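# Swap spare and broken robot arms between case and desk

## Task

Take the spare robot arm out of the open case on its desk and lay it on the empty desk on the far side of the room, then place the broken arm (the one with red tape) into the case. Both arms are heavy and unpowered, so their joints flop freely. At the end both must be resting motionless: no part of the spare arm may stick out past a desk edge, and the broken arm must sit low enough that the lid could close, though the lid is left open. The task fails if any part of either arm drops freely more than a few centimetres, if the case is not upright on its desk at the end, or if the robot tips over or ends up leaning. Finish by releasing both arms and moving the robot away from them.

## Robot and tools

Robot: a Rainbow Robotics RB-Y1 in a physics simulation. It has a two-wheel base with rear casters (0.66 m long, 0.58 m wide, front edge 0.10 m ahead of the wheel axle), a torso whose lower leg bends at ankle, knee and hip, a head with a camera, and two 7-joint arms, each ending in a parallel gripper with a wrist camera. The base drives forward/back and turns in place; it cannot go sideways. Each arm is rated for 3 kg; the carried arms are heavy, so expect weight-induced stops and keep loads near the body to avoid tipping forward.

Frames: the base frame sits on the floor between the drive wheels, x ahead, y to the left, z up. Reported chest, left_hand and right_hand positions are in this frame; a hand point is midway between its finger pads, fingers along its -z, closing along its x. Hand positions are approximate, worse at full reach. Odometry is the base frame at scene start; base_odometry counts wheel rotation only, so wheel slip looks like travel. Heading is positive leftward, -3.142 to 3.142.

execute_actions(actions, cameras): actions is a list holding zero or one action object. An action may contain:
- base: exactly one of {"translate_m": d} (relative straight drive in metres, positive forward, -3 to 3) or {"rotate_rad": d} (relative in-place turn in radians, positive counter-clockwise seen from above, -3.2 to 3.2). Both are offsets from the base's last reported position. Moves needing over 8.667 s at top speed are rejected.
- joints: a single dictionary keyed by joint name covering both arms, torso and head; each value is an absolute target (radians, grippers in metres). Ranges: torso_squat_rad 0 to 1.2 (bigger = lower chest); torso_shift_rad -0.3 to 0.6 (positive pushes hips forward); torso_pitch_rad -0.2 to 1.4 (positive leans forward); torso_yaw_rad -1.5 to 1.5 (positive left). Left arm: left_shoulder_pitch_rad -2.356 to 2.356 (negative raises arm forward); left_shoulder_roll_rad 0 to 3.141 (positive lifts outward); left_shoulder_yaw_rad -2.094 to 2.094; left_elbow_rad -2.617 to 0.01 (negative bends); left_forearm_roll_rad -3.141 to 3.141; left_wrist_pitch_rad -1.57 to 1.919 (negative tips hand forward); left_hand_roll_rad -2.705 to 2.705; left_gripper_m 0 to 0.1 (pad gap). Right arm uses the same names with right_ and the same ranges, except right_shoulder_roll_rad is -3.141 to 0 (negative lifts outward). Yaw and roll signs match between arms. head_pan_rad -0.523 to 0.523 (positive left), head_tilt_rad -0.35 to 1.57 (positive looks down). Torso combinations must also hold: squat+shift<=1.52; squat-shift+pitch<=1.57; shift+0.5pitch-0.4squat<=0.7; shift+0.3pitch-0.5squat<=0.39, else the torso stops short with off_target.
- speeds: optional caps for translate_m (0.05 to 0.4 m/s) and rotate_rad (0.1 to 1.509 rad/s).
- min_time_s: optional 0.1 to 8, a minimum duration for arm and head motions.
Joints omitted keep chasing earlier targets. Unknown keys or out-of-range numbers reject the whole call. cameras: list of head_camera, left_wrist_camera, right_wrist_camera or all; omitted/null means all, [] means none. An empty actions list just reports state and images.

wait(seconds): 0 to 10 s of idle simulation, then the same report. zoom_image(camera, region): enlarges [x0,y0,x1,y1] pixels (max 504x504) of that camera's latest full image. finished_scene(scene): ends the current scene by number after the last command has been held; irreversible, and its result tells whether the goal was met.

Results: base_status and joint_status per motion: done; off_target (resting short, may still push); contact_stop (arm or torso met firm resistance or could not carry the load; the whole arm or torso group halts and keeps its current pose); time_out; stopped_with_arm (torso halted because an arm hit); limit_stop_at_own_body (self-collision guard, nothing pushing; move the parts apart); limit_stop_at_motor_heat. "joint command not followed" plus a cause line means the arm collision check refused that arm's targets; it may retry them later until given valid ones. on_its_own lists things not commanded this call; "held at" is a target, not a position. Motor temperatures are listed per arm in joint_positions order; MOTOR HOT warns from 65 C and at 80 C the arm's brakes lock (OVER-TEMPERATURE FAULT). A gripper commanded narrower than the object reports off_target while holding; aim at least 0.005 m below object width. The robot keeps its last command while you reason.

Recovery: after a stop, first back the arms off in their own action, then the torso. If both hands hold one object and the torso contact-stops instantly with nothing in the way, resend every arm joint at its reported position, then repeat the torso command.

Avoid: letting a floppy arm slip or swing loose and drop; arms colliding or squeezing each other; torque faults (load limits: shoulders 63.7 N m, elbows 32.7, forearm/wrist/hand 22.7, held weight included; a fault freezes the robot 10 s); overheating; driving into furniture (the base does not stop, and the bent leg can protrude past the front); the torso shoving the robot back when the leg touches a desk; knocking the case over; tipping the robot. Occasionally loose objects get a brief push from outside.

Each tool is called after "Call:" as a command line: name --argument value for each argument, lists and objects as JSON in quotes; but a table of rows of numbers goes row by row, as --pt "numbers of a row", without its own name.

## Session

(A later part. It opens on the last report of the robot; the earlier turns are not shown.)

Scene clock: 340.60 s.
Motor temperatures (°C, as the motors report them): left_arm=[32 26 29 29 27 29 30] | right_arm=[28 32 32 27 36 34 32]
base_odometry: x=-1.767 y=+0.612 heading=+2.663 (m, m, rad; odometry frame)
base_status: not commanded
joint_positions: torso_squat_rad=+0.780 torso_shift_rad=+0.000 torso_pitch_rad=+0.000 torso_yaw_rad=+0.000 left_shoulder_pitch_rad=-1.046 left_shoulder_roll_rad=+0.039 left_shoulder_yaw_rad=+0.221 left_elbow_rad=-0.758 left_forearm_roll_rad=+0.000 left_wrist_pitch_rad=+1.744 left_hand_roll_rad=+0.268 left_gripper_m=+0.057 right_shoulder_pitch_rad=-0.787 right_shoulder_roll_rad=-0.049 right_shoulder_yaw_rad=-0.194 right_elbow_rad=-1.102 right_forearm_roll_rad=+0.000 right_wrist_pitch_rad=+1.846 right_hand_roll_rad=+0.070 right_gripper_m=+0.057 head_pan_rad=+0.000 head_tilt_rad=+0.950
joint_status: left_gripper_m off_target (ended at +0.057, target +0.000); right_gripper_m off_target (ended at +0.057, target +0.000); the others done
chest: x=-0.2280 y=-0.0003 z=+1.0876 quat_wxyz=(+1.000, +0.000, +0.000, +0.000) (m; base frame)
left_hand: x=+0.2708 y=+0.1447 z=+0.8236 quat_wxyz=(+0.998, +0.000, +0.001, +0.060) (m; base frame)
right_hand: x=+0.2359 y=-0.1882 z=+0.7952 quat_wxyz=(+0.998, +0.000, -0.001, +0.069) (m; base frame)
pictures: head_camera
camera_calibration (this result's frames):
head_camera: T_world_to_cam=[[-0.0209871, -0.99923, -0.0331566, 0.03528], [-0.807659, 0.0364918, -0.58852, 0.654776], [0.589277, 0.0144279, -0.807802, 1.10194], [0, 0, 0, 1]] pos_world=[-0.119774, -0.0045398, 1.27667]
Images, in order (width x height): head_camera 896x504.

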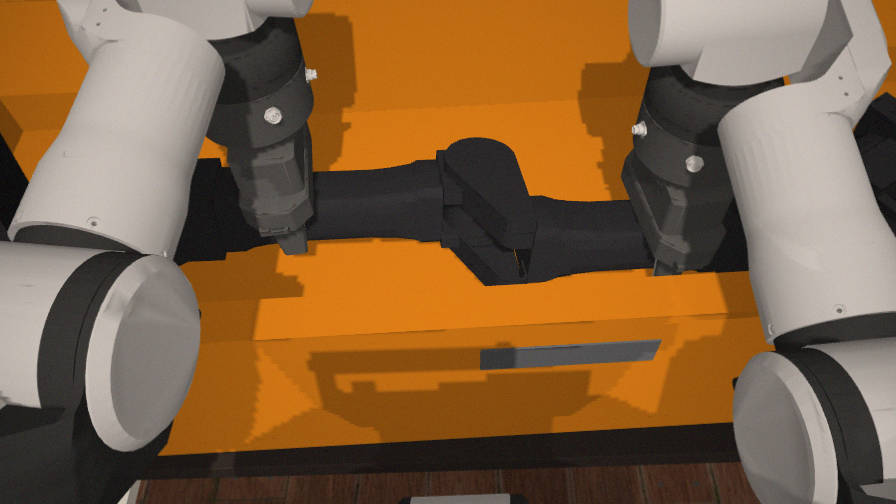

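Call:
execute_actions --actions '[{"joints": {"torso_squat_rad": 0.72, "head_pan_rad": -0.5, "head_tilt_rad": 0.8}}]' --cameras '["head_camera"]'

Scene clock: 345.50 s.
Motor temperatures (°C, as the motors report them): left_arm=[32 26 29 29 27 29 30] | right_arm=[28 32 32 27 36 34 32]
base_odometry: x=-1.767 y=+0.612 heading=+2.663 (m, m, rad; odometry frame)
base_status: not commanded
joint_positions: torso_squat_rad=+0.720 torso_shift_rad=+0.001 torso_pitch_rad=+0.001 torso_yaw_rad=+0.000 left_shoulder_pitch_rad=-1.044 left_shoulder_roll_rad=+0.038 left_shoulder_yaw_rad=+0.221 left_elbow_rad=-0.756 left_forearm_roll_rad=+0.000 left_wrist_pitch_rad=+1.744 left_hand_roll_rad=+0.268 left_gripper_m=+0.055 right_shoulder_pitch_rad=-0.784 right_shoulder_roll_rad=-0.049 right_shoulder_yaw_rad=-0.194 right_elbow_rad=-1.101 right_forearm_roll_rad=+0.000 right_wrist_pitch_rad=+1.846 right_hand_roll_rad=+0.070 right_gripper_m=+0.054 head_pan_rad=-0.500 head_tilt_rad=+0.800
joint_status: all done
chest: x=-0.2273 y=-0.0003 z=+1.1162 quat_wxyz=(+1.000, +0.000, +0.001, +0.000) (m; base frame)
left_hand: x=+0.2699 y=+0.1446 z=+0.8498 quat_wxyz=(+0.998, +0.000, +0.003, +0.060) (m; base frame)
right_hand: x=+0.2351 y=-0.1884 z=+0.8219 quat_wxyz=(+0.998, +0.000, +0.002, +0.069) (m; base frame)
pictures: head_camera
camera_calibration (this result's frames):
head_camera: T_world_to_cam=[[-0.492929, -0.869356, -0.0352208, -0.057757], [-0.607129, 0.372677, -0.701788, 0.862718], [0.62323, -0.324548, -0.711514, 1.00462], [0, 0, 0, 1]] pos_world=[-0.130796, -0.0456799, 1.31821]
Images, in order (width x height): head_camera 896x504.

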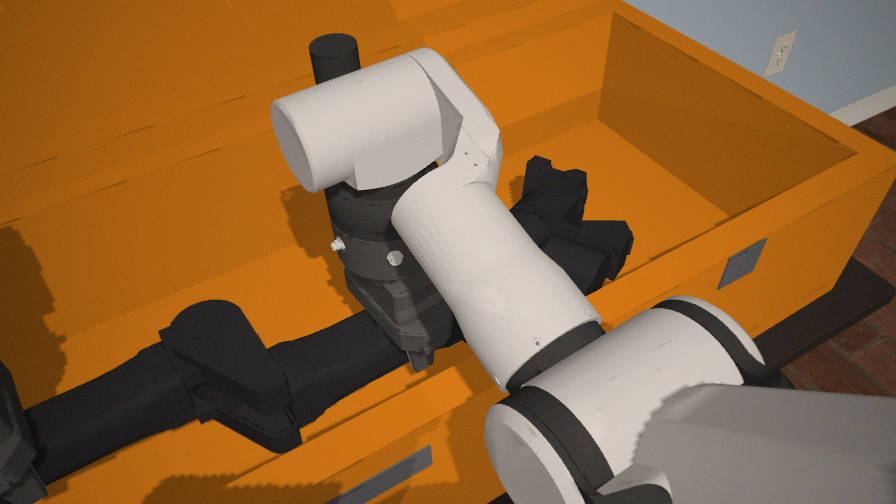

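Call:
execute_actions --actions '[{"joints": {"torso_squat_rad": 0.62}}]'

Scene clock: 349.77 s.
Motor temperatures (°C, as the motors report them): left_arm=[32 26 29 29 27 29 30] | right_arm=[29 32 32 28 36 34 32]
base_odometry: x=-1.767 y=+0.612 heading=+2.663 (m, m, rad; odometry frame)
base_status: not commanded
joint_positions: torso_squat_rad=+0.620 torso_shift_rad=+0.001 torso_pitch_rad=+0.002 torso_yaw_rad=+0.000 left_shoulder_pitch_rad=-1.044 left_shoulder_roll_rad=+0.038 left_shoulder_yaw_rad=+0.221 left_elbow_rad=-0.756 left_forearm_roll_rad=+0.000 left_wrist_pitch_rad=+1.744 left_hand_roll_rad=+0.268 left_gripper_m=+0.055 right_shoulder_pitch_rad=-0.784 right_shoulder_roll_rad=-0.049 right_shoulder_yaw_rad=-0.194 right_elbow_rad=-1.101 right_forearm_roll_rad=+0.000 right_wrist_pitch_rad=+1.846 right_hand_roll_rad=+0.070 right_gripper_m=+0.054 head_pan_rad=-0.500 head_tilt_rad=+0.800
joint_status: all done
chest: x=-0.2272 y=-0.0003 z=+1.1597 quat_wxyz=(+1.000, +0.000, +0.001, +0.000) (m; base frame)
left_hand: x=+0.2699 y=+0.1446 z=+0.8932 quat_wxyz=(+0.998, +0.000, +0.004, +0.060) (m; base frame)
right_hand: x=+0.2350 y=-0.1884 z=+0.8650 quat_wxyz=(+0.998, +0.000, +0.002, +0.069) (m; base frame)
pictures: head_camera, left_wrist_camera, right_wrist_camera
camera_calibration (this result's frames):
head_camera: T_world_to_cam=[[-0.492934, -0.869356, -0.0351668, -0.0562788], [-0.607201, 0.372675, -0.701727, 0.893183], [0.623156, -0.324552, -0.711577, 1.03553], [0, 0, 0, 1]] pos_world=[-0.130697, -0.0457104, 1.36165]
left_wrist_camera: T_world_to_cam=[[0.994129, 0.101624, -0.0371386, -0.241256], [0.101272, -0.753137, 0.650022, -0.468844], [0.0380875, -0.649967, -0.759007, 0.848041], [0, 0, 0, 1]] pos_world=[0.255021, 0.222612, 0.939469]
right_wrist_camera: T_world_to_cam=[[-0.989129, -0.146964, -0.00510848, 0.206545], [-0.116163, 0.759579, 0.639958, -0.352668], [-0.0901705, 0.633594, -0.768393, 0.891415], [0, 0, 0, 1]] pos_world=[0.243712, -0.266561, 0.911705]
Images, in order (width x height): head_camera 896x504, left_wrist_camera 644x364, right_wrist_camera 644x364.

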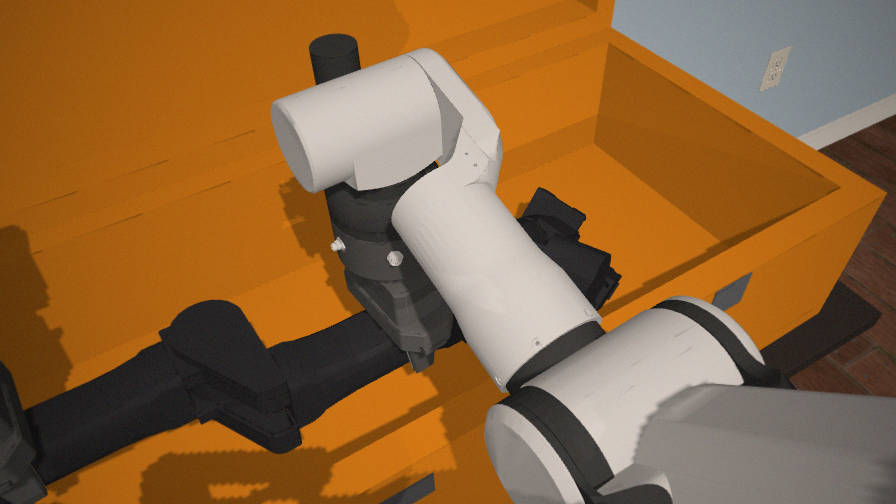

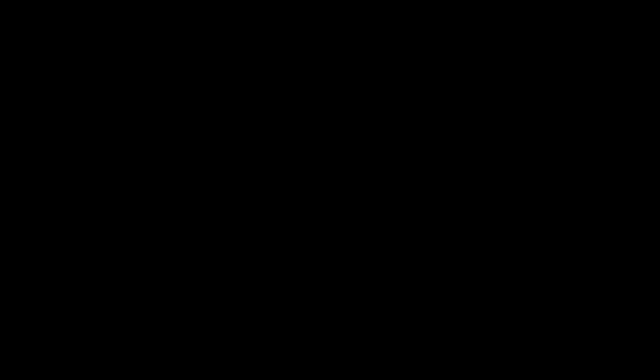

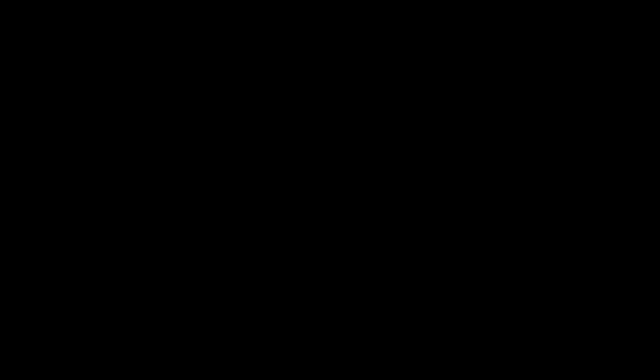

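Call:
execute_actions --actions '[{"joints": {"torso_squat_rad": 0.48, "head_pan_rad": 0.5}}]' --cameras '["head_camera"]'

Scene clock: 355.23 s.
Motor temperatures (°C, as the motors report them): left_arm=[33 26 29 30 27 29 30] | right_arm=[29 32 32 28 36 34 32]
base_odometry: x=-1.767 y=+0.612 heading=+2.663 (m, m, rad; odometry frame)
base_status: not commanded
joint_positions: torso_squat_rad=+0.480 torso_shift_rad=+0.001 torso_pitch_rad=+0.002 torso_yaw_rad=+0.000 left_shoulder_pitch_rad=-1.044 left_shoulder_roll_rad=+0.038 left_shoulder_yaw_rad=+0.221 left_elbow_rad=-0.756 left_forearm_roll_rad=+0.000 left_wrist_pitch_rad=+1.744 left_hand_roll_rad=+0.268 left_gripper_m=+0.055 right_shoulder_pitch_rad=-0.784 right_shoulder_roll_rad=-0.049 right_shoulder_yaw_rad=-0.194 right_elbow_rad=-1.100 right_forearm_roll_rad=+0.000 right_wrist_pitch_rad=+1.846 right_hand_roll_rad=+0.070 right_gripper_m=+0.054 head_pan_rad=+0.500 head_tilt_rad=+0.800
joint_status: all done
chest: x=-0.2271 y=-0.0004 z=+1.2109 quat_wxyz=(+1.000, +0.000, +0.001, +0.000) (m; base frame)
left_hand: x=+0.2700 y=+0.1445 z=+0.9443 quat_wxyz=(+0.998, +0.000, +0.004, +0.060) (m; base frame)
right_hand: x=+0.2349 y=-0.1884 z=+0.9160 quat_wxyz=(+0.998, +0.000, +0.002, +0.069) (m; base frame)
pictures: head_camera
camera_calibration (this result's frames):
head_camera: T_world_to_cam=[[0.465123, -0.884485, -0.0367113, 0.143916], [-0.642359, -0.308681, -0.701492, 0.921398], [0.609127, 0.349862, -0.711731, 1.06945], [0, 0, 0, 1]] pos_world=[-0.126501, 0.0375489, 1.4128]
Images, in order (width x height): head_camera 896x504.

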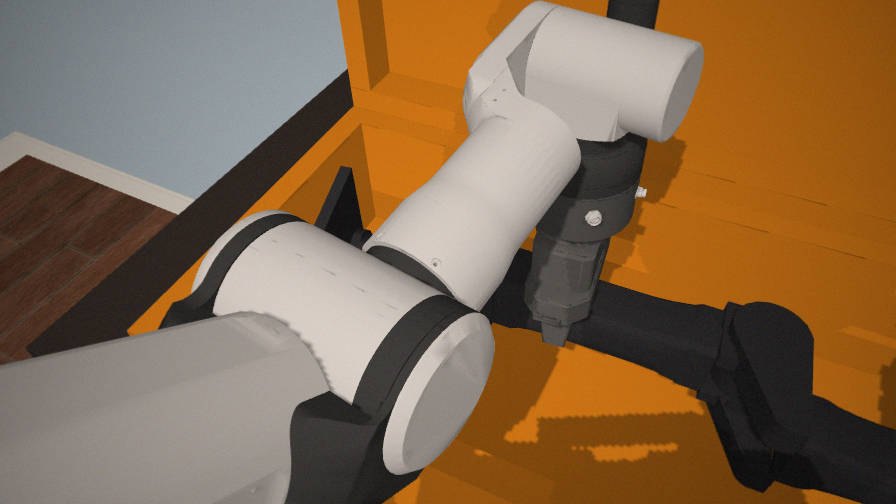

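Call:
execute_actions --actions '[{"joints": {"torso_squat_rad": 0.0, "head_pan_rad": -0.52, "head_tilt_rad": 0.9}}]' --cameras '["head_camera"]'

Scene clock: 359.60 s.
Motor temperatures (°C, as the motors report them): left_arm=[33 27 29 30 27 29 30] | right_arm=[29 32 32 28 36 34 32]
base_odometry: x=-1.767 y=+0.612 heading=+2.663 (m, m, rad; odometry frame)
base_status: not commanded
joint_positions: torso_squat_rad=+0.000 torso_shift_rad=+0.001 torso_pitch_rad=+0.002 torso_yaw_rad=+0.000 left_shoulder_pitch_rad=-1.044 left_shoulder_roll_rad=+0.038 left_shoulder_yaw_rad=+0.221 left_elbow_rad=-0.756 left_forearm_roll_rad=+0.000 left_wrist_pitch_rad=+1.744 left_hand_roll_rad=+0.268 left_gripper_m=+0.055 right_shoulder_pitch_rad=-0.783 right_shoulder_roll_rad=-0.048 right_shoulder_yaw_rad=-0.194 right_elbow_rad=-1.100 right_forearm_roll_rad=+0.000 right_wrist_pitch_rad=+1.846 right_hand_roll_rad=+0.070 right_gripper_m=+0.054 head_pan_rad=-0.520 head_tilt_rad=+0.900
joint_status: all done
chest: x=-0.2269 y=-0.0004 z=+1.2899 quat_wxyz=(+1.000, +0.000, +0.001, +0.000) (m; base frame)
left_hand: x=+0.2701 y=+0.1445 z=+1.0233 quat_wxyz=(+0.998, +0.000, +0.004, +0.060) (m; base frame)
right_hand: x=+0.2348 y=-0.1884 z=+0.9946 quat_wxyz=(+0.998, +0.000, +0.003, +0.069) (m; base frame)
pictures: head_camera
camera_calibration (this result's frames):
head_camera: T_world_to_cam=[[-0.513288, -0.857572, -0.0332337, -0.0586604], [-0.657503, 0.417837, -0.626978, 0.863179], [0.551565, -0.299969, -0.778328, 1.21277], [0, 0, 0, 1]] pos_world=[-0.131488, -0.0471802, 1.48318]
Images, in order (width x height): head_camera 896x504.

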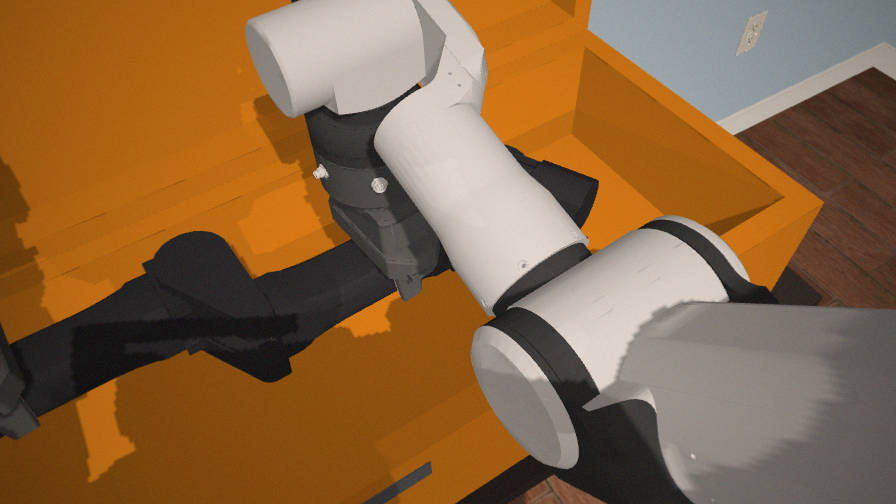

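Call:
execute_actions --actions '[{"joints": {"left_shoulder_pitch_rad": -1.2213, "left_shoulder_roll_rad": 0.0862, "left_shoulder_yaw_rad": 0.2724, "left_elbow_rad": -0.6677, "left_wrist_pitch_rad": 1.8274, "left_hand_roll_rad": 0.323, "right_shoulder_pitch_rad": -1.0335, "right_shoulder_roll_rad": -0.1099, "right_shoulder_yaw_rad": -0.2641, "right_elbow_rad": -0.8849, "right_wrist_pitch_rad": 1.8753, "right_hand_roll_rad": 0.137}, "min_time_s": 1.5}]' --cameras '[]'

Call:
execute_actions --actions '[{"joints": {"left_shoulder_pitch_rad": -1.3918, "left_shoulder_roll_rad": 0.1388, "left_shoulder_yaw_rad": 0.3133, "left_elbow_rad": -0.5775, "left_wrist_pitch_rad": 1.911, "left_hand_roll_rad": 0.366, "right_shoulder_pitch_rad": -1.2731, "right_shoulder_roll_rad": -0.183, "right_shoulder_yaw_rad": -0.314, "right_elbow_rad": -0.6679, "right_wrist_pitch_rad": 1.904, "right_hand_roll_rad": 0.185, "head_pan_rad": -0.3, "head_tilt_rad": 0.8}, "min_time_s": 1.5}]' --cameras '["head_camera"]'

Scene clock: 421.60 s.
Motor temperatures (°C, as the motors report them): left_arm=[36 27 29 32 27 30 30] | right_arm=[32 32 32 30 36 34 32]
base_odometry: x=-1.767 y=+0.612 heading=+2.663 (m, m, rad; odometry frame)
base_status: not commanded
joint_positions: torso_squat_rad=+0.000 torso_shift_rad=+0.001 torso_pitch_rad=+0.002 torso_yaw_rad=+0.000 left_shoulder_pitch_rad=-1.218 left_shoulder_roll_rad=+0.085 left_shoulder_yaw_rad=+0.272 left_elbow_rad=-0.666 left_forearm_roll_rad=+0.000 left_wrist_pitch_rad=+1.828 left_hand_roll_rad=+0.323 left_gripper_m=+0.055 right_shoulder_pitch_rad=-1.030 right_shoulder_roll_rad=-0.110 right_shoulder_yaw_rad=-0.264 right_elbow_rad=-0.883 right_forearm_roll_rad=+0.000 right_wrist_pitch_rad=+1.875 right_hand_roll_rad=+0.137 right_gripper_m=+0.054 head_pan_rad=-0.520 head_tilt_rad=+0.900
joint_status: all done
chest: x=-0.2269 y=-0.0004 z=+1.2899 quat_wxyz=(+1.000, +0.000, +0.001, +0.000) (m; base frame)
left_hand: x=+0.2870 y=+0.1452 z=+1.0895 quat_wxyz=(+0.996, +0.001, +0.003, +0.090) (m; base frame)
right_hand: x=+0.2716 y=-0.1895 z=+1.0579 quat_wxyz=(+0.995, +0.000, +0.004, +0.099) (m; base frame)
pictures: none
No camera images: the call's "cameras" was empty. Leave "cameras" out to get every camera's image.

Scene clock: 423.40 s.
Motor temperatures (°C, as the motors report them): left_arm=[36 27 29 32 27 30 30] | right_arm=[32 32 32 30 36 34 32]
base_odometry: x=-1.767 y=+0.612 heading=+2.663 (m, m, rad; odometry frame)
base_status: not commanded
joint_positions: torso_squat_rad=+0.000 torso_shift_rad=+0.001 torso_pitch_rad=+0.002 torso_yaw_rad=+0.000 left_shoulder_pitch_rad=-1.389 left_shoulder_roll_rad=+0.138 left_shoulder_yaw_rad=+0.313 left_elbow_rad=-0.576 left_forearm_roll_rad=+0.000 left_wrist_pitch_rad=+1.911 left_hand_roll_rad=+0.366 left_gripper_m=+0.055 right_shoulder_pitch_rad=-1.269 right_shoulder_roll_rad=-0.182 right_shoulder_yaw_rad=-0.314 right_elbow_rad=-0.666 right_forearm_roll_rad=+0.000 right_wrist_pitch_rad=+1.904 right_hand_roll_rad=+0.185 right_gripper_m=+0.055 head_pan_rad=-0.300 head_tilt_rad=+0.800
joint_status: all done
chest: x=-0.2269 y=-0.0004 z=+1.2899 quat_wxyz=(+1.000, +0.000, +0.001, +0.000) (m; base frame)
left_hand: x=+0.2938 y=+0.1454 z=+1.1578 quat_wxyz=(+0.994, +0.001, +0.003, +0.112) (m; base frame)
right_hand: x=+0.2936 y=-0.1896 z=+1.1289 quat_wxyz=(+0.993, +0.000, +0.004, +0.122) (m; base frame)
pictures: head_camera
camera_calibration (this result's frames):
head_camera: T_world_to_cam=[[-0.310462, -0.949928, -0.0353617, -0.0140392], [-0.669444, 0.2449, -0.701334, 0.971461], [0.674877, -0.194065, -0.711955, 1.13913], [0, 0, 0, 1]] pos_world=[-0.122795, -0.0301811, 1.49183]
Images, in order (width x height): head_camera 896x504.

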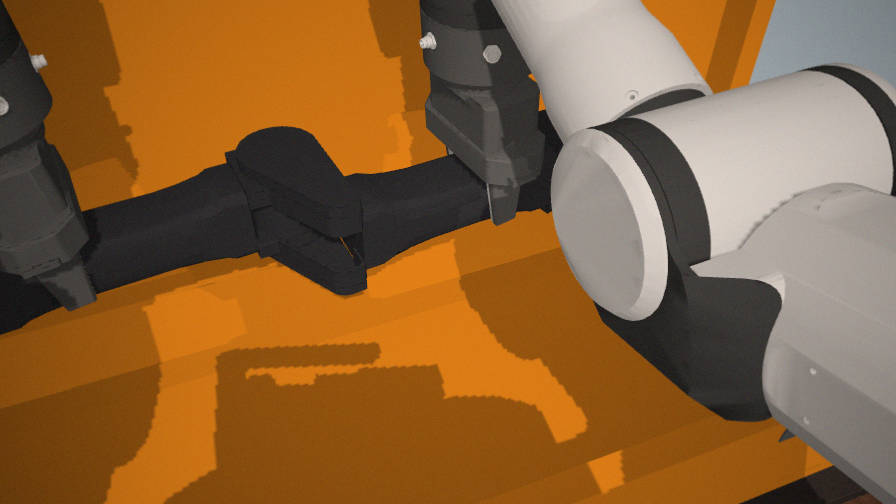

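Call:
execute_actions --actions '[{"joints": {"left_shoulder_pitch_rad": -1.5405, "left_shoulder_roll_rad": 0.189, "left_shoulder_yaw_rad": 0.3408, "left_elbow_rad": -0.423, "left_wrist_pitch_rad": 1.911, "left_hand_roll_rad": 0.377, "right_shoulder_pitch_rad": -1.423, "right_shoulder_roll_rad": -0.2338, "right_shoulder_yaw_rad": -0.3352, "right_elbow_rad": -0.511, "right_wrist_pitch_rad": 1.904, "right_hand_roll_rad": 0.198, "head_pan_rad": -0.4, "head_tilt_rad": 0.8}, "min_time_s": 1.2}]' --cameras '["head_camera"]'

Scene clock: 437.43 s.
Motor temperatures (°C, as the motors report them): left_arm=[36 27 29 32 27 30 30] | right_arm=[33 33 32 30 36 34 32]
base_odometry: x=-1.767 y=+0.612 heading=+2.663 (m, m, rad; odometry frame)
base_status: not commanded
joint_positions: torso_squat_rad=+0.000 torso_shift_rad=+0.001 torso_pitch_rad=+0.002 torso_yaw_rad=+0.000 left_shoulder_pitch_rad=-1.537 left_shoulder_roll_rad=+0.188 left_shoulder_yaw_rad=+0.340 left_elbow_rad=-0.421 left_forearm_roll_rad=+0.000 left_wrist_pitch_rad=+1.911 left_hand_roll_rad=+0.377 left_gripper_m=+0.055 right_shoulder_pitch_rad=-1.419 right_shoulder_roll_rad=-0.233 right_shoulder_yaw_rad=-0.335 right_elbow_rad=-0.509 right_forearm_roll_rad=+0.000 right_wrist_pitch_rad=+1.904 right_hand_roll_rad=+0.198 right_gripper_m=+0.055 head_pan_rad=-0.400 head_tilt_rad=+0.800
joint_status: all done
chest: x=-0.2269 y=-0.0004 z=+1.2899 quat_wxyz=(+1.000, +0.000, +0.001, +0.000) (m; base frame)
left_hand: x=+0.2961 y=+0.1455 z=+1.2005 quat_wxyz=(+0.993, +0.001, +0.004, +0.118) (m; base frame)
right_hand: x=+0.3001 y=-0.1897 z=+1.1719 quat_wxyz=(+0.992, +0.000, +0.004, +0.128) (m; base frame)
pictures: head_camera
camera_calibration (this result's frames):
head_camera: T_world_to_cam=[[-0.403687, -0.914221, -0.0351818, -0.0333552], [-0.641672, 0.310331, -0.701392, 0.977261], [0.652145, -0.260568, -0.711906, 1.13438], [0, 0, 0, 1]] pos_world=[-0.126164, -0.0381859, 1.49184]
Images, in order (width x height): head_camera 896x504.

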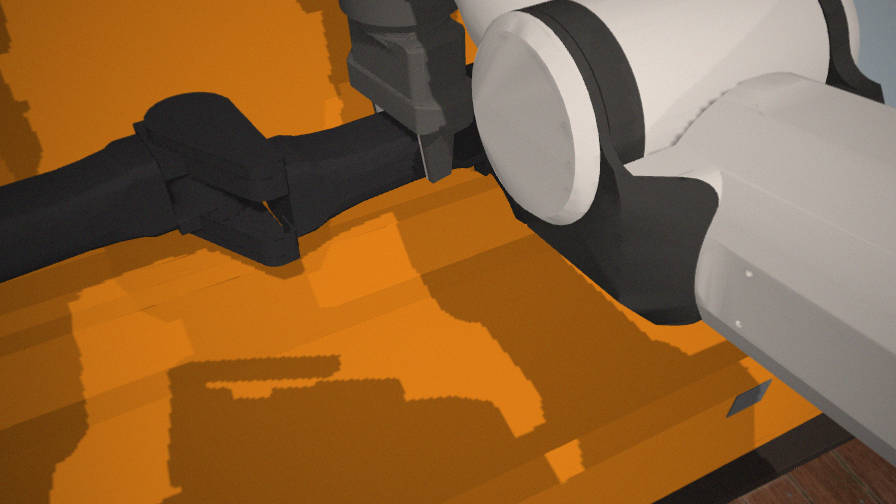

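Call:
execute_actions --actions '[{"base": {"translate_m": -0.55}, "speeds": {"translate_m": 0.12}, "joints": {"head_pan_rad": 0.0, "head_tilt_rad": 0.55}}]' --cameras '["head_camera"]'

Scene clock: 445.67 s.
Motor temperatures (°C, as the motors report them): left_arm=[36 27 29 32 27 30 30] | right_arm=[34 33 32 30 36 34 32]
base_odometry: x=-1.278 y=+0.359 heading=+2.663 (m, m, rad; odometry frame)
base_status: done
joint_positions: torso_squat_rad=+0.000 torso_shift_rad=+0.001 torso_pitch_rad=+0.002 torso_yaw_rad=+0.000 left_shoulder_pitch_rad=-1.538 left_shoulder_roll_rad=+0.188 left_shoulder_yaw_rad=+0.340 left_elbow_rad=-0.421 left_forearm_roll_rad=+0.000 left_wrist_pitch_rad=+1.911 left_hand_roll_rad=+0.377 left_gripper_m=+0.055 right_shoulder_pitch_rad=-1.419 right_shoulder_roll_rad=-0.233 right_shoulder_yaw_rad=-0.335 right_elbow_rad=-0.509 right_forearm_roll_rad=+0.000 right_wrist_pitch_rad=+1.904 right_hand_roll_rad=+0.198 right_gripper_m=+0.055 head_pan_rad=+0.000 head_tilt_rad=+0.550
joint_status: all done
chest: x=-0.2270 y=-0.0004 z=+1.2899 quat_wxyz=(+1.000, +0.000, +0.001, +0.000) (m; base frame)
left_hand: x=+0.2960 y=+0.1454 z=+1.2006 quat_wxyz=(+0.993, +0.001, +0.003, +0.118) (m; base frame)
right_hand: x=+0.3000 y=-0.1897 z=+1.1720 quat_wxyz=(+0.992, +0.000, +0.004, +0.128) (m; base frame)
pictures: head_camera
camera_calibration (this result's frames):
head_camera: T_world_to_cam=[[-0.00644448, -0.999229, -0.0387269, 0.053133], [-0.516299, 0.0364913, -0.855631, 1.23256], [0.856384, 0.0144806, -0.516136, 0.884645], [0, 0, 0, 1]] pos_world=[-0.120886, -0.00469576, 1.51327]
Images, in order (width x height): head_camera 896x504.

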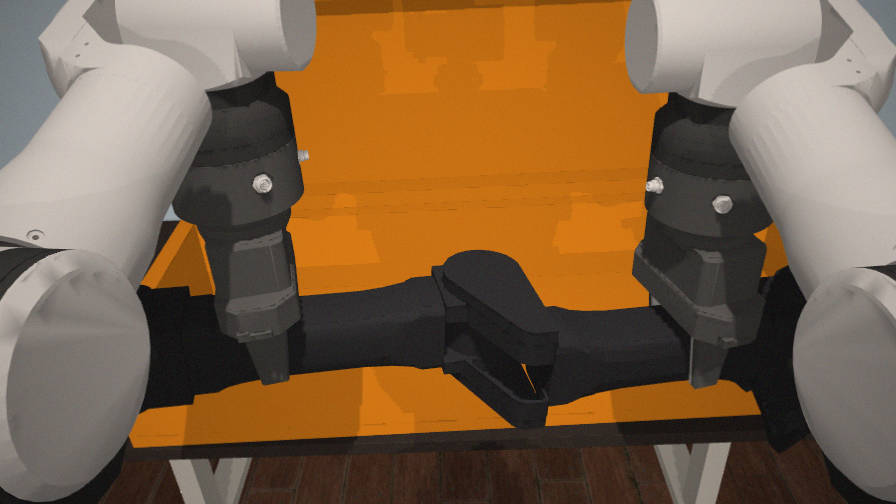

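Call:
execute_actions --actions '[{"base": {"rotate_rad": 2.986}, "speeds": {"rotate_rad": 0.55}, "joints": {"left_shoulder_pitch_rad": -1.3918, "left_shoulder_roll_rad": 0.1388, "left_shoulder_yaw_rad": 0.3133, "left_elbow_rad": -0.5775, "left_wrist_pitch_rad": 1.911, "left_hand_roll_rad": 0.366, "right_shoulder_pitch_rad": -1.2731, "right_shoulder_roll_rad": -0.183, "right_shoulder_yaw_rad": -0.314, "right_elbow_rad": -0.6679, "right_wrist_pitch_rad": 1.904, "right_hand_roll_rad": 0.185}, "min_time_s": 3}]' --cameras '["head_camera"]'

Scene clock: 504.80 s.
Motor temperatures (°C, as the motors report them): left_arm=[37 27 29 32 27 30 30] | right_arm=[36 33 32 31 36 34 32]
base_odometry: x=-1.278 y=+0.359 heading=-0.635 (m, m, rad; odometry frame)
base_status: done
joint_positions: torso_squat_rad=+0.000 torso_shift_rad=+0.001 torso_pitch_rad=+0.002 torso_yaw_rad=+0.000 left_shoulder_pitch_rad=-1.389 left_shoulder_roll_rad=+0.138 left_shoulder_yaw_rad=+0.314 left_elbow_rad=-0.576 left_forearm_roll_rad=+0.000 left_wrist_pitch_rad=+1.911 left_hand_roll_rad=+0.366 left_gripper_m=+0.055 right_shoulder_pitch_rad=-1.269 right_shoulder_roll_rad=-0.182 right_shoulder_yaw_rad=-0.314 right_elbow_rad=-0.666 right_forearm_roll_rad=+0.000 right_wrist_pitch_rad=+1.904 right_hand_roll_rad=+0.185 right_gripper_m=+0.055 head_pan_rad=+0.000 head_tilt_rad=+0.550
joint_status: all done
chest: x=-0.2269 y=-0.0004 z=+1.2899 quat_wxyz=(+1.000, +0.000, +0.001, +0.000) (m; base frame)
left_hand: x=+0.2939 y=+0.1455 z=+1.1579 quat_wxyz=(+0.994, +0.000, +0.003, +0.112) (m; base frame)
right_hand: x=+0.2936 y=-0.1895 z=+1.1291 quat_wxyz=(+0.993, +0.001, +0.004, +0.122) (m; base frame)
pictures: head_camera
camera_calibration (this result's frames):
head_camera: T_world_to_cam=[[-0.00645451, -0.999228, -0.0387598, 0.0531621], [-0.516338, 0.036524, -0.855606, 1.23254], [0.856361, 0.0144906, -0.516175, 0.884656], [0, 0, 0, 1]] pos_world=[-0.120836, -0.00471534, 1.51326]
Images, in order (width x height): head_camera 896x504.

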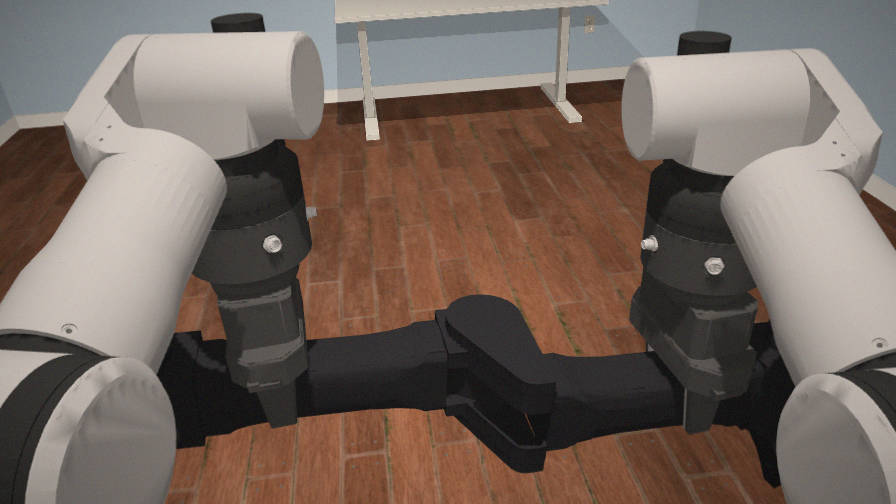

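Call:
execute_actions --actions '[{"base": {"translate_m": 2.6}, "joints": {"left_shoulder_pitch_rad": -1.2213, "left_shoulder_roll_rad": 0.0862, "left_shoulder_yaw_rad": 0.2724, "left_elbow_rad": -0.6677, "left_wrist_pitch_rad": 1.8274, "left_hand_roll_rad": 0.323, "right_shoulder_pitch_rad": -1.0335, "right_shoulder_roll_rad": -0.1099, "right_shoulder_yaw_rad": -0.2641, "right_elbow_rad": -0.8849, "right_wrist_pitch_rad": 1.8753, "right_hand_roll_rad": 0.137}, "min_time_s": 3}]' --cameras '["head_camera"]'

Scene clock: 521.30 s.
Motor temperatures (°C, as the motors report them): left_arm=[37 27 29 32 27 30 30] | right_arm=[36 33 32 31 36 34 32]
base_odometry: x=+0.814 y=-1.184 heading=-0.636 (m, m, rad; odometry frame)
base_status: done
joint_positions: torso_squat_rad=+0.000 torso_shift_rad=+0.001 torso_pitch_rad=+0.002 torso_yaw_rad=+0.000 left_shoulder_pitch_rad=-1.218 left_shoulder_roll_rad=+0.086 left_shoulder_yaw_rad=+0.273 left_elbow_rad=-0.666 left_forearm_roll_rad=+0.000 left_wrist_pitch_rad=+1.828 left_hand_roll_rad=+0.323 left_gripper_m=+0.055 right_shoulder_pitch_rad=-1.030 right_shoulder_roll_rad=-0.110 right_shoulder_yaw_rad=-0.265 right_elbow_rad=-0.883 right_forearm_roll_rad=+0.000 right_wrist_pitch_rad=+1.875 right_hand_roll_rad=+0.137 right_gripper_m=+0.054 head_pan_rad=+0.000 head_tilt_rad=+0.550
joint_status: all done
chest: x=-0.2268 y=-0.0004 z=+1.2899 quat_wxyz=(+1.000, +0.000, +0.001, +0.000) (m; base frame)
left_hand: x=+0.2870 y=+0.1452 z=+1.0894 quat_wxyz=(+0.996, +0.000, +0.004, +0.090) (m; base frame)
right_hand: x=+0.2718 y=-0.1896 z=+1.0581 quat_wxyz=(+0.995, +0.000, +0.003, +0.099) (m; base frame)
pictures: head_camera
camera_calibration (this result's frames):
head_camera: T_world_to_cam=[[-0.00646897, -0.999228, -0.0387586, 0.053158], [-0.516487, 0.0365279, -0.855515, 1.23244], [0.85627, 0.014484, -0.516325, 0.884735], [0, 0, 0, 1]] pos_world=[-0.120688, -0.00471615, 1.51324]
Images, in order (width x height): head_camera 896x504.

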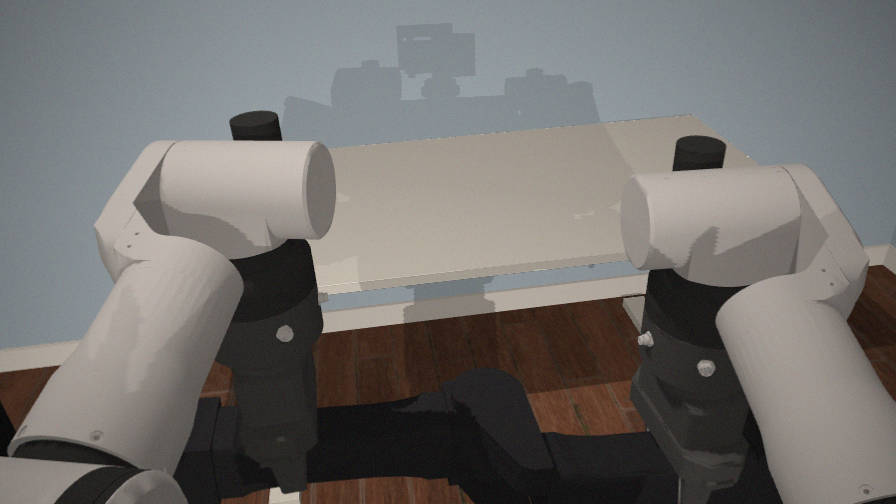

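Call:
execute_actions --actions '[{"base": {"translate_m": 0.845}, "speeds": {"translate_m": 0.3}, "joints": {"head_tilt_rad": 0.9}}]' --cameras '["head_camera"]'

Scene clock: 537.37 s.
Motor temperatures (°C, as the motors report them): left_arm=[37 27 29 32 27 30 30] | right_arm=[35 33 32 31 36 34 32]
base_odometry: x=+1.494 y=-1.686 heading=-0.636 (m, m, rad; odometry frame)
base_status: done
joint_positions: torso_squat_rad=+0.000 torso_shift_rad=+0.001 torso_pitch_rad=+0.002 torso_yaw_rad=+0.000 left_shoulder_pitch_rad=-1.218 left_shoulder_roll_rad=+0.085 left_shoulder_yaw_rad=+0.273 left_elbow_rad=-0.666 left_forearm_roll_rad=+0.000 left_wrist_pitch_rad=+1.828 left_hand_roll_rad=+0.323 left_gripper_m=+0.055 right_shoulder_pitch_rad=-1.030 right_shoulder_roll_rad=-0.110 right_shoulder_yaw_rad=-0.265 right_elbow_rad=-0.883 right_forearm_roll_rad=+0.000 right_wrist_pitch_rad=+1.875 right_hand_roll_rad=+0.137 right_gripper_m=+0.054 head_pan_rad=+0.000 head_tilt_rad=+0.900
joint_status: all done
chest: x=-0.2268 y=-0.0004 z=+1.2899 quat_wxyz=(+1.000, +0.000, +0.001, +0.000) (m; base frame)
left_hand: x=+0.2870 y=+0.1452 z=+1.0894 quat_wxyz=(+0.996, +0.000, +0.004, +0.090) (m; base frame)
right_hand: x=+0.2718 y=-0.1896 z=+1.0580 quat_wxyz=(+0.995, +0.000, +0.003, +0.099) (m; base frame)
pictures: head_camera
camera_calibration (this result's frames):
head_camera: T_world_to_cam=[[-0.0194123, -0.999227, -0.0341951, 0.043712], [-0.77848, 0.0365671, -0.626603, 0.837796], [0.627369, 0.0144564, -0.778588, 1.22873], [0, 0, 0, 1]] pos_world=[-0.117808, -0.00472046, 1.48313]
Images, in order (width x height): head_camera 896x504.

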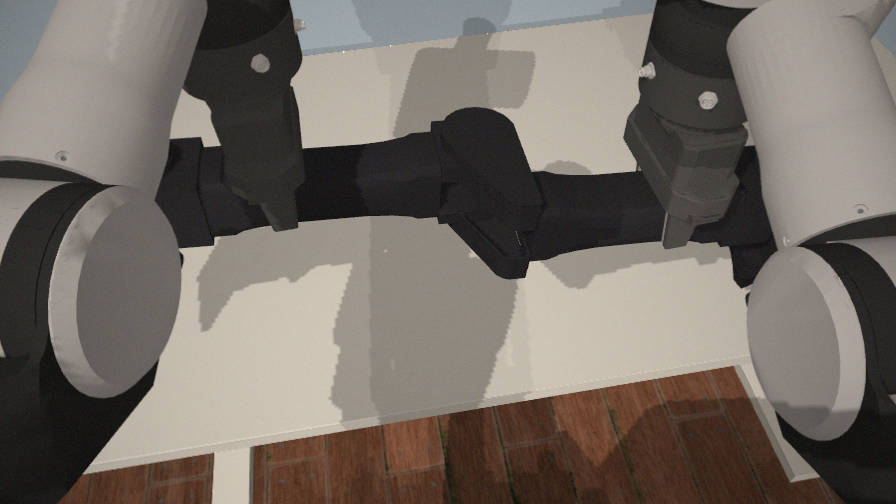

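Call:
execute_actions --actions '[{"base": {"rotate_rad": 1.64}, "speeds": {"rotate_rad": 0.7}, "joints": {"torso_yaw_rad": -1.5}}]' --cameras '["head_camera"]'

Scene clock: 551.40 s.
Motor temperatures (°C, as the motors report them): left_arm=[37 27 29 32 27 30 30] | right_arm=[35 33 32 31 36 34 32]
base_odometry: x=+1.494 y=-1.686 heading=+1.003 (m, m, rad; odometry frame)
base_status: done
joint_positions: torso_squat_rad=+0.000 torso_shift_rad=+0.000 torso_pitch_rad=+0.000 torso_yaw_rad=-1.500 left_shoulder_pitch_rad=-1.218 left_shoulder_roll_rad=+0.085 left_shoulder_yaw_rad=+0.273 left_elbow_rad=-0.666 left_forearm_roll_rad=+0.000 left_wrist_pitch_rad=+1.828 left_hand_roll_rad=+0.323 left_gripper_m=+0.055 right_shoulder_pitch_rad=-1.030 right_shoulder_roll_rad=-0.110 right_shoulder_yaw_rad=-0.265 right_elbow_rad=-0.883 right_forearm_roll_rad=+0.000 right_wrist_pitch_rad=+1.875 right_hand_roll_rad=+0.137 right_gripper_m=+0.054 head_pan_rad=+0.000 head_tilt_rad=+0.900
joint_status: all done
chest: x=-0.2279 y=-0.0012 z=+1.2899 quat_wxyz=(+0.732, +0.000, +0.000, -0.682) (m; base frame)
left_hand: x=-0.0463 y=-0.5035 z=+1.0897 quat_wxyz=(+0.790, +0.003, +0.002, -0.613) (m; base frame)
right_hand: x=-0.3813 y=-0.5121 z=+1.0584 quat_wxyz=(+0.796, +0.002, +0.002, -0.606) (m; base frame)
pictures: head_camera
camera_calibration (this result's frames):
head_camera: T_world_to_cam=[[-0.99809, -0.0513959, -0.0342794, -0.178874], [-0.0185561, 0.778658, -0.627175, 1.01183], [0.0589262, -0.62534, -0.778124, 1.09848], [0, 0, 0, 1]] pos_world=[-0.224486, -0.110138, 1.48321]
Images, in order (width x height): head_camera 896x504.

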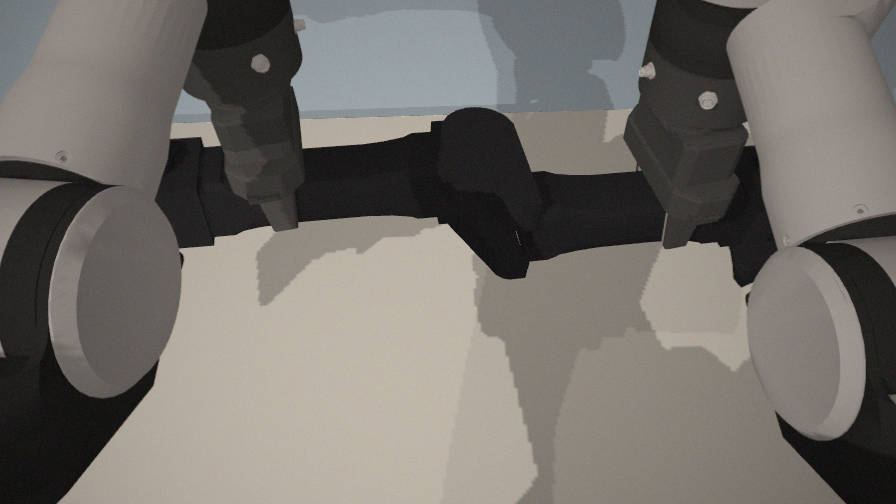

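Call:
execute_actions --actions '[{"base": {"translate_m": -0.12}, "speeds": {"translate_m": 0.1}, "joints": {"torso_squat_rad": 0.5, "head_pan_rad": -0.52, "head_tilt_rad": 0.75}}]' --cameras '["head_camera"]'

Scene clock: 558.13 s.
Motor temperatures (°C, as the motors report them): left_arm=[37 27 29 32 27 30 30] | right_arm=[35 33 32 31 36 34 32]
base_odometry: x=+1.429 y=-1.787 heading=+1.004 (m, m, rad; odometry frame)
base_status: done
joint_positions: torso_squat_rad=+0.500 torso_shift_rad=+0.000 torso_pitch_rad=+0.000 torso_yaw_rad=-1.500 left_shoulder_pitch_rad=-1.218 left_shoulder_roll_rad=+0.085 left_shoulder_yaw_rad=+0.273 left_elbow_rad=-0.666 left_forearm_roll_rad=+0.000 left_wrist_pitch_rad=+1.828 left_hand_roll_rad=+0.323 left_gripper_m=+0.055 right_shoulder_pitch_rad=-1.030 right_shoulder_roll_rad=-0.110 right_shoulder_yaw_rad=-0.265 right_elbow_rad=-0.883 right_forearm_roll_rad=+0.000 right_wrist_pitch_rad=+1.875 right_hand_roll_rad=+0.137 right_gripper_m=+0.054 head_pan_rad=-0.520 head_tilt_rad=+0.750
joint_status: all done
chest: x=-0.2281 y=-0.0011 z=+1.2042 quat_wxyz=(+0.732, +0.001, +0.000, -0.682) (m; base frame)
left_hand: x=-0.0465 y=-0.5034 z=+1.0041 quat_wxyz=(+0.790, +0.003, +0.002, -0.613) (m; base frame)
right_hand: x=-0.3815 y=-0.5120 z=+0.9726 quat_wxyz=(+0.796, +0.002, +0.002, -0.606) (m; base frame)
pictures: head_camera
camera_calibration (this result's frames):
head_camera: T_world_to_cam=[[-0.894018, 0.446544, -0.0364822, -0.143799], [0.326117, 0.592748, -0.736408, 1.18514], [-0.307214, -0.67026, -0.675553, 0.803813], [0, 0, 0, 1]] pos_world=[-0.268111, -0.0995164, 1.41052]
Images, in order (width x height): head_camera 896x504.

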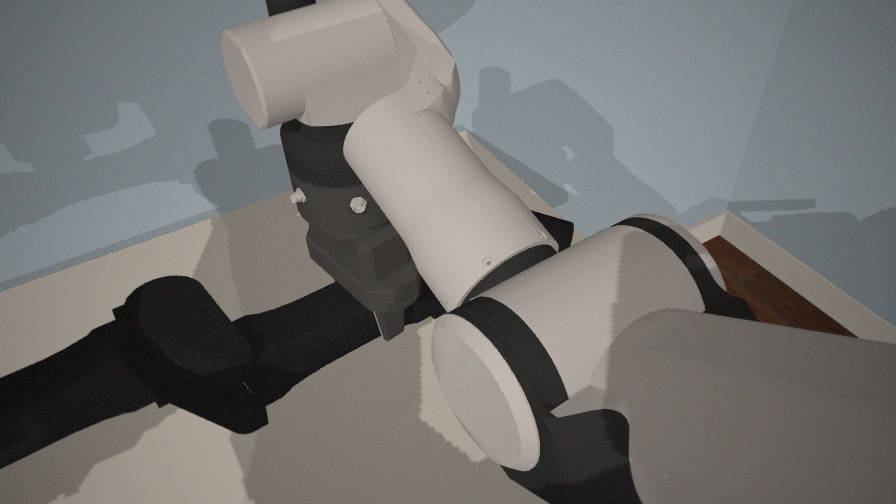

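Call:
execute_actions --actions '[{"base": {"translate_m": -0.07}, "speeds": {"translate_m": 0.1}, "joints": {"torso_squat_rad": 0.583}}]' --cameras '[]'

Scene clock: 584.00 s.
Motor temperatures (°C, as the motors report them): left_arm=[38 27 29 32 27 30 30] | right_arm=[35 32 32 31 36 34 32]
base_odometry: x=+1.392 y=-1.846 heading=+1.005 (m, m, rad; odometry frame)
base_status: done
joint_positions: torso_squat_rad=+0.583 torso_shift_rad=+0.000 torso_pitch_rad=+0.000 torso_yaw_rad=-1.500 left_shoulder_pitch_rad=-1.218 left_shoulder_roll_rad=+0.085 left_shoulder_yaw_rad=+0.273 left_elbow_rad=-0.666 left_forearm_roll_rad=+0.000 left_wrist_pitch_rad=+1.828 left_hand_roll_rad=+0.323 left_gripper_m=+0.055 right_shoulder_pitch_rad=-1.030 right_shoulder_roll_rad=-0.110 right_shoulder_yaw_rad=-0.265 right_elbow_rad=-0.883 right_forearm_roll_rad=+0.000 right_wrist_pitch_rad=+1.875 right_hand_roll_rad=+0.137 right_gripper_m=+0.054 head_pan_rad=-0.520 head_tilt_rad=+0.750
joint_status: all done
chest: x=-0.2282 y=-0.0011 z=+1.1743 quat_wxyz=(+0.732, +0.001, +0.000, -0.682) (m; base frame)
left_hand: x=-0.0465 y=-0.5034 z=+0.9741 quat_wxyz=(+0.790, +0.003, +0.002, -0.613) (m; base frame)
right_hand: x=-0.3815 y=-0.5120 z=+0.9426 quat_wxyz=(+0.795, +0.002, +0.002, -0.606) (m; base frame)
pictures: none
No camera images: the call's "cameras" was empty. Leave "cameras" out to get every camera's image.

Call:
execute_actions --actions '[{"base": {"translate_m": 0.25}, "speeds": {"translate_m": 0.065}, "joints": {"left_shoulder_pitch_rad": -1.1339, "left_shoulder_roll_rad": 0.0626, "left_shoulder_yaw_rad": 0.2465, "left_elbow_rad": -0.7129, "left_wrist_pitch_rad": 1.7855, "left_hand_roll_rad": 0.296, "right_shoulder_pitch_rad": -0.9098, "right_shoulder_roll_rad": -0.0795, "right_shoulder_yaw_rad": -0.2289, "right_elbow_rad": -0.9935, "right_wrist_pitch_rad": 1.8607, "right_hand_roll_rad": 0.1035}, "min_time_s": 3.8}]' --cameras '["head_camera"]'

Scene clock: 593.60 s.
Motor temperatures (°C, as the motors report them): left_arm=[38 27 29 32 27 30 30] | right_arm=[35 33 32 31 36 34 32]
base_odometry: x=+1.526 y=-1.635 heading=+1.006 (m, m, rad; odometry frame)
base_status: done
joint_positions: torso_squat_rad=+0.583 torso_shift_rad=+0.000 torso_pitch_rad=+0.000 torso_yaw_rad=-1.500 left_shoulder_pitch_rad=-1.131 left_shoulder_roll_rad=+0.061 left_shoulder_yaw_rad=+0.247 left_elbow_rad=-0.711 left_forearm_roll_rad=+0.000 left_wrist_pitch_rad=+1.786 left_hand_roll_rad=+0.296 left_gripper_m=+0.055 right_shoulder_pitch_rad=-0.908 right_shoulder_roll_rad=-0.079 right_shoulder_yaw_rad=-0.229 right_elbow_rad=-0.992 right_forearm_roll_rad=+0.000 right_wrist_pitch_rad=+1.860 right_hand_roll_rad=+0.103 right_gripper_m=+0.054 head_pan_rad=-0.520 head_tilt_rad=+0.750
joint_status: all done
chest: x=-0.2279 y=-0.0009 z=+1.1743 quat_wxyz=(+0.732, +0.000, +0.000, -0.682) (m; base frame)
left_hand: x=-0.0467 y=-0.4961 z=+0.9405 quat_wxyz=(+0.781, +0.003, +0.002, -0.625) (m; base frame)
right_hand: x=-0.3824 y=-0.4956 z=+0.9104 quat_wxyz=(+0.786, +0.001, +0.002, -0.618) (m; base frame)
pictures: head_camera
camera_calibration (this result's frames):
head_camera: T_world_to_cam=[[-0.894064, 0.44647, -0.0362529, -0.145062], [0.32579, 0.592581, -0.736687, 1.1632], [-0.307426, -0.670456, -0.675261, 0.783373], [0, 0, 0, 1]] pos_world=[-0.267823, -0.0993059, 1.38064]
Images, in order (width x height): head_camera 896x504.

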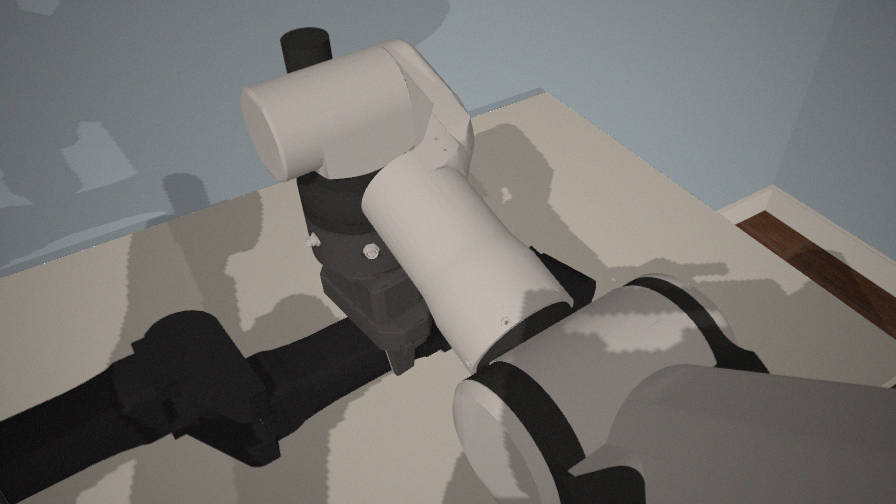

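Call:
execute_actions --actions '[{"base": {"translate_m": 0.10}, "speeds": {"translate_m": 0.05}, "joints": {"left_shoulder_pitch_rad": -1.0465, "left_shoulder_roll_rad": 0.039, "left_shoulder_yaw_rad": 0.2205, "left_elbow_rad": -0.758, "left_wrist_pitch_rad": 1.7436, "left_hand_roll_rad": 0.2685, "right_shoulder_pitch_rad": -0.786, "right_shoulder_roll_rad": -0.049, "right_shoulder_yaw_rad": -0.1936, "right_elbow_rad": -1.102, "right_wrist_pitch_rad": 1.846, "right_hand_roll_rad": 0.070}, "min_time_s": 2.4}]' --cameras '["head_camera"]'

Scene clock: 603.57 s.
Motor temperatures (°C, as the motors report them): left_arm=[38 27 29 33 27 30 30] | right_arm=[34 33 32 31 36 34 32]
base_odometry: x=+1.579 y=-1.551 heading=+1.007 (m, m, rad; odometry frame)
base_status: done
joint_positions: torso_squat_rad=+0.583 torso_shift_rad=+0.000 torso_pitch_rad=+0.000 torso_yaw_rad=-1.500 left_shoulder_pitch_rad=-1.044 left_shoulder_roll_rad=+0.038 left_shoulder_yaw_rad=+0.221 left_elbow_rad=-0.756 left_forearm_roll_rad=+0.000 left_wrist_pitch_rad=+1.744 left_hand_roll_rad=+0.268 left_gripper_m=+0.055 right_shoulder_pitch_rad=-0.784 right_shoulder_roll_rad=-0.049 right_shoulder_yaw_rad=-0.194 right_elbow_rad=-1.100 right_forearm_roll_rad=+0.000 right_wrist_pitch_rad=+1.846 right_hand_roll_rad=+0.070 right_gripper_m=+0.054 head_pan_rad=-0.520 head_tilt_rad=+0.750
joint_status: all done
chest: x=-0.2280 y=-0.0010 z=+1.1743 quat_wxyz=(+0.732, +0.000, +0.000, -0.682) (m; base frame)
left_hand: x=-0.0479 y=-0.4867 z=+0.9080 quat_wxyz=(+0.771, +0.002, +0.003, -0.637) (m; base frame)
right_hand: x=-0.3830 y=-0.4754 z=+0.8798 quat_wxyz=(+0.777, +0.002, +0.001, -0.630) (m; base frame)
pictures: head_camera
camera_calibration (this result's frames):
head_camera: T_world_to_cam=[[-0.89405, 0.446494, -0.0363043, -0.145027], [0.325871, 0.592622, -0.736619, 1.16317], [-0.307381, -0.670404, -0.675333, 0.783422], [0, 0, 0, 1]] pos_world=[-0.267896, -0.0993576, 1.38062]
Images, in order (width x height): head_camera 896x504.

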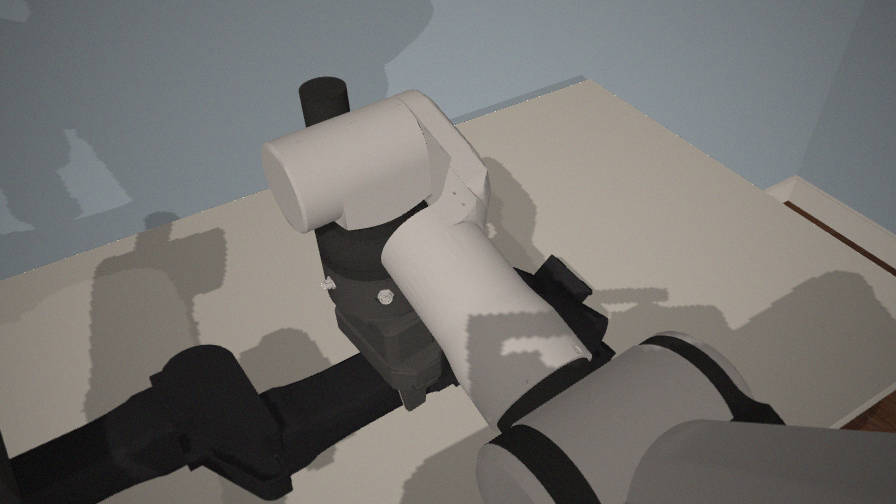

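Call:
execute_actions --actions '[{"base": {"translate_m": 0.05}, "speeds": {"translate_m": 0.08}, "joints": {"torso_squat_rad": 0.68}}]' --cameras '["head_camera"]'

Scene clock: 607.63 s.
Motor temperatures (°C, as the motors report them): left_arm=[38 27 29 33 27 30 30] | right_arm=[34 32 32 31 36 34 32]
base_odometry: x=+1.606 y=-1.508 heading=+1.008 (m, m, rad; odometry frame)
base_status: done
joint_positions: torso_squat_rad=+0.680 torso_shift_rad=+0.000 torso_pitch_rad=+0.000 torso_yaw_rad=-1.500 left_shoulder_pitch_rad=-1.043 left_shoulder_roll_rad=+0.038 left_shoulder_yaw_rad=+0.221 left_elbow_rad=-0.756 left_forearm_roll_rad=+0.000 left_wrist_pitch_rad=+1.744 left_hand_roll_rad=+0.268 left_gripper_m=+0.055 right_shoulder_pitch_rad=-0.784 right_shoulder_roll_rad=-0.049 right_shoulder_yaw_rad=-0.194 right_elbow_rad=-1.101 right_forearm_roll_rad=+0.000 right_wrist_pitch_rad=+1.846 right_hand_roll_rad=+0.070 right_gripper_m=+0.054 head_pan_rad=-0.520 head_tilt_rad=+0.750
joint_status: all done
chest: x=-0.2279 y=-0.0009 z=+1.1342 quat_wxyz=(+0.732, +0.000, +0.000, -0.682) (m; base frame)
left_hand: x=-0.0479 y=-0.4866 z=+0.8678 quat_wxyz=(+0.771, +0.002, +0.003, -0.637) (m; base frame)
right_hand: x=-0.3829 y=-0.4754 z=+0.8397 quat_wxyz=(+0.777, +0.001, +0.001, -0.630) (m; base frame)
pictures: head_camera
camera_calibration (this result's frames):
head_camera: T_world_to_cam=[[-0.894062, 0.446476, -0.0362207, -0.146542], [0.325776, 0.592598, -0.73668, 1.13365], [-0.307446, -0.670438, -0.675271, 0.756344], [0, 0, 0, 1]] pos_world=[-0.267798, -0.0992871, 1.34056]
Images, in order (width x height): head_camera 896x504.

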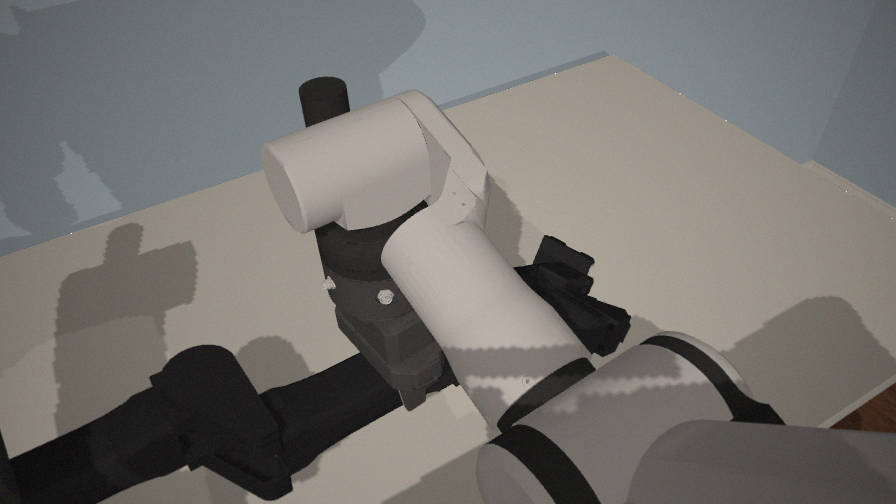

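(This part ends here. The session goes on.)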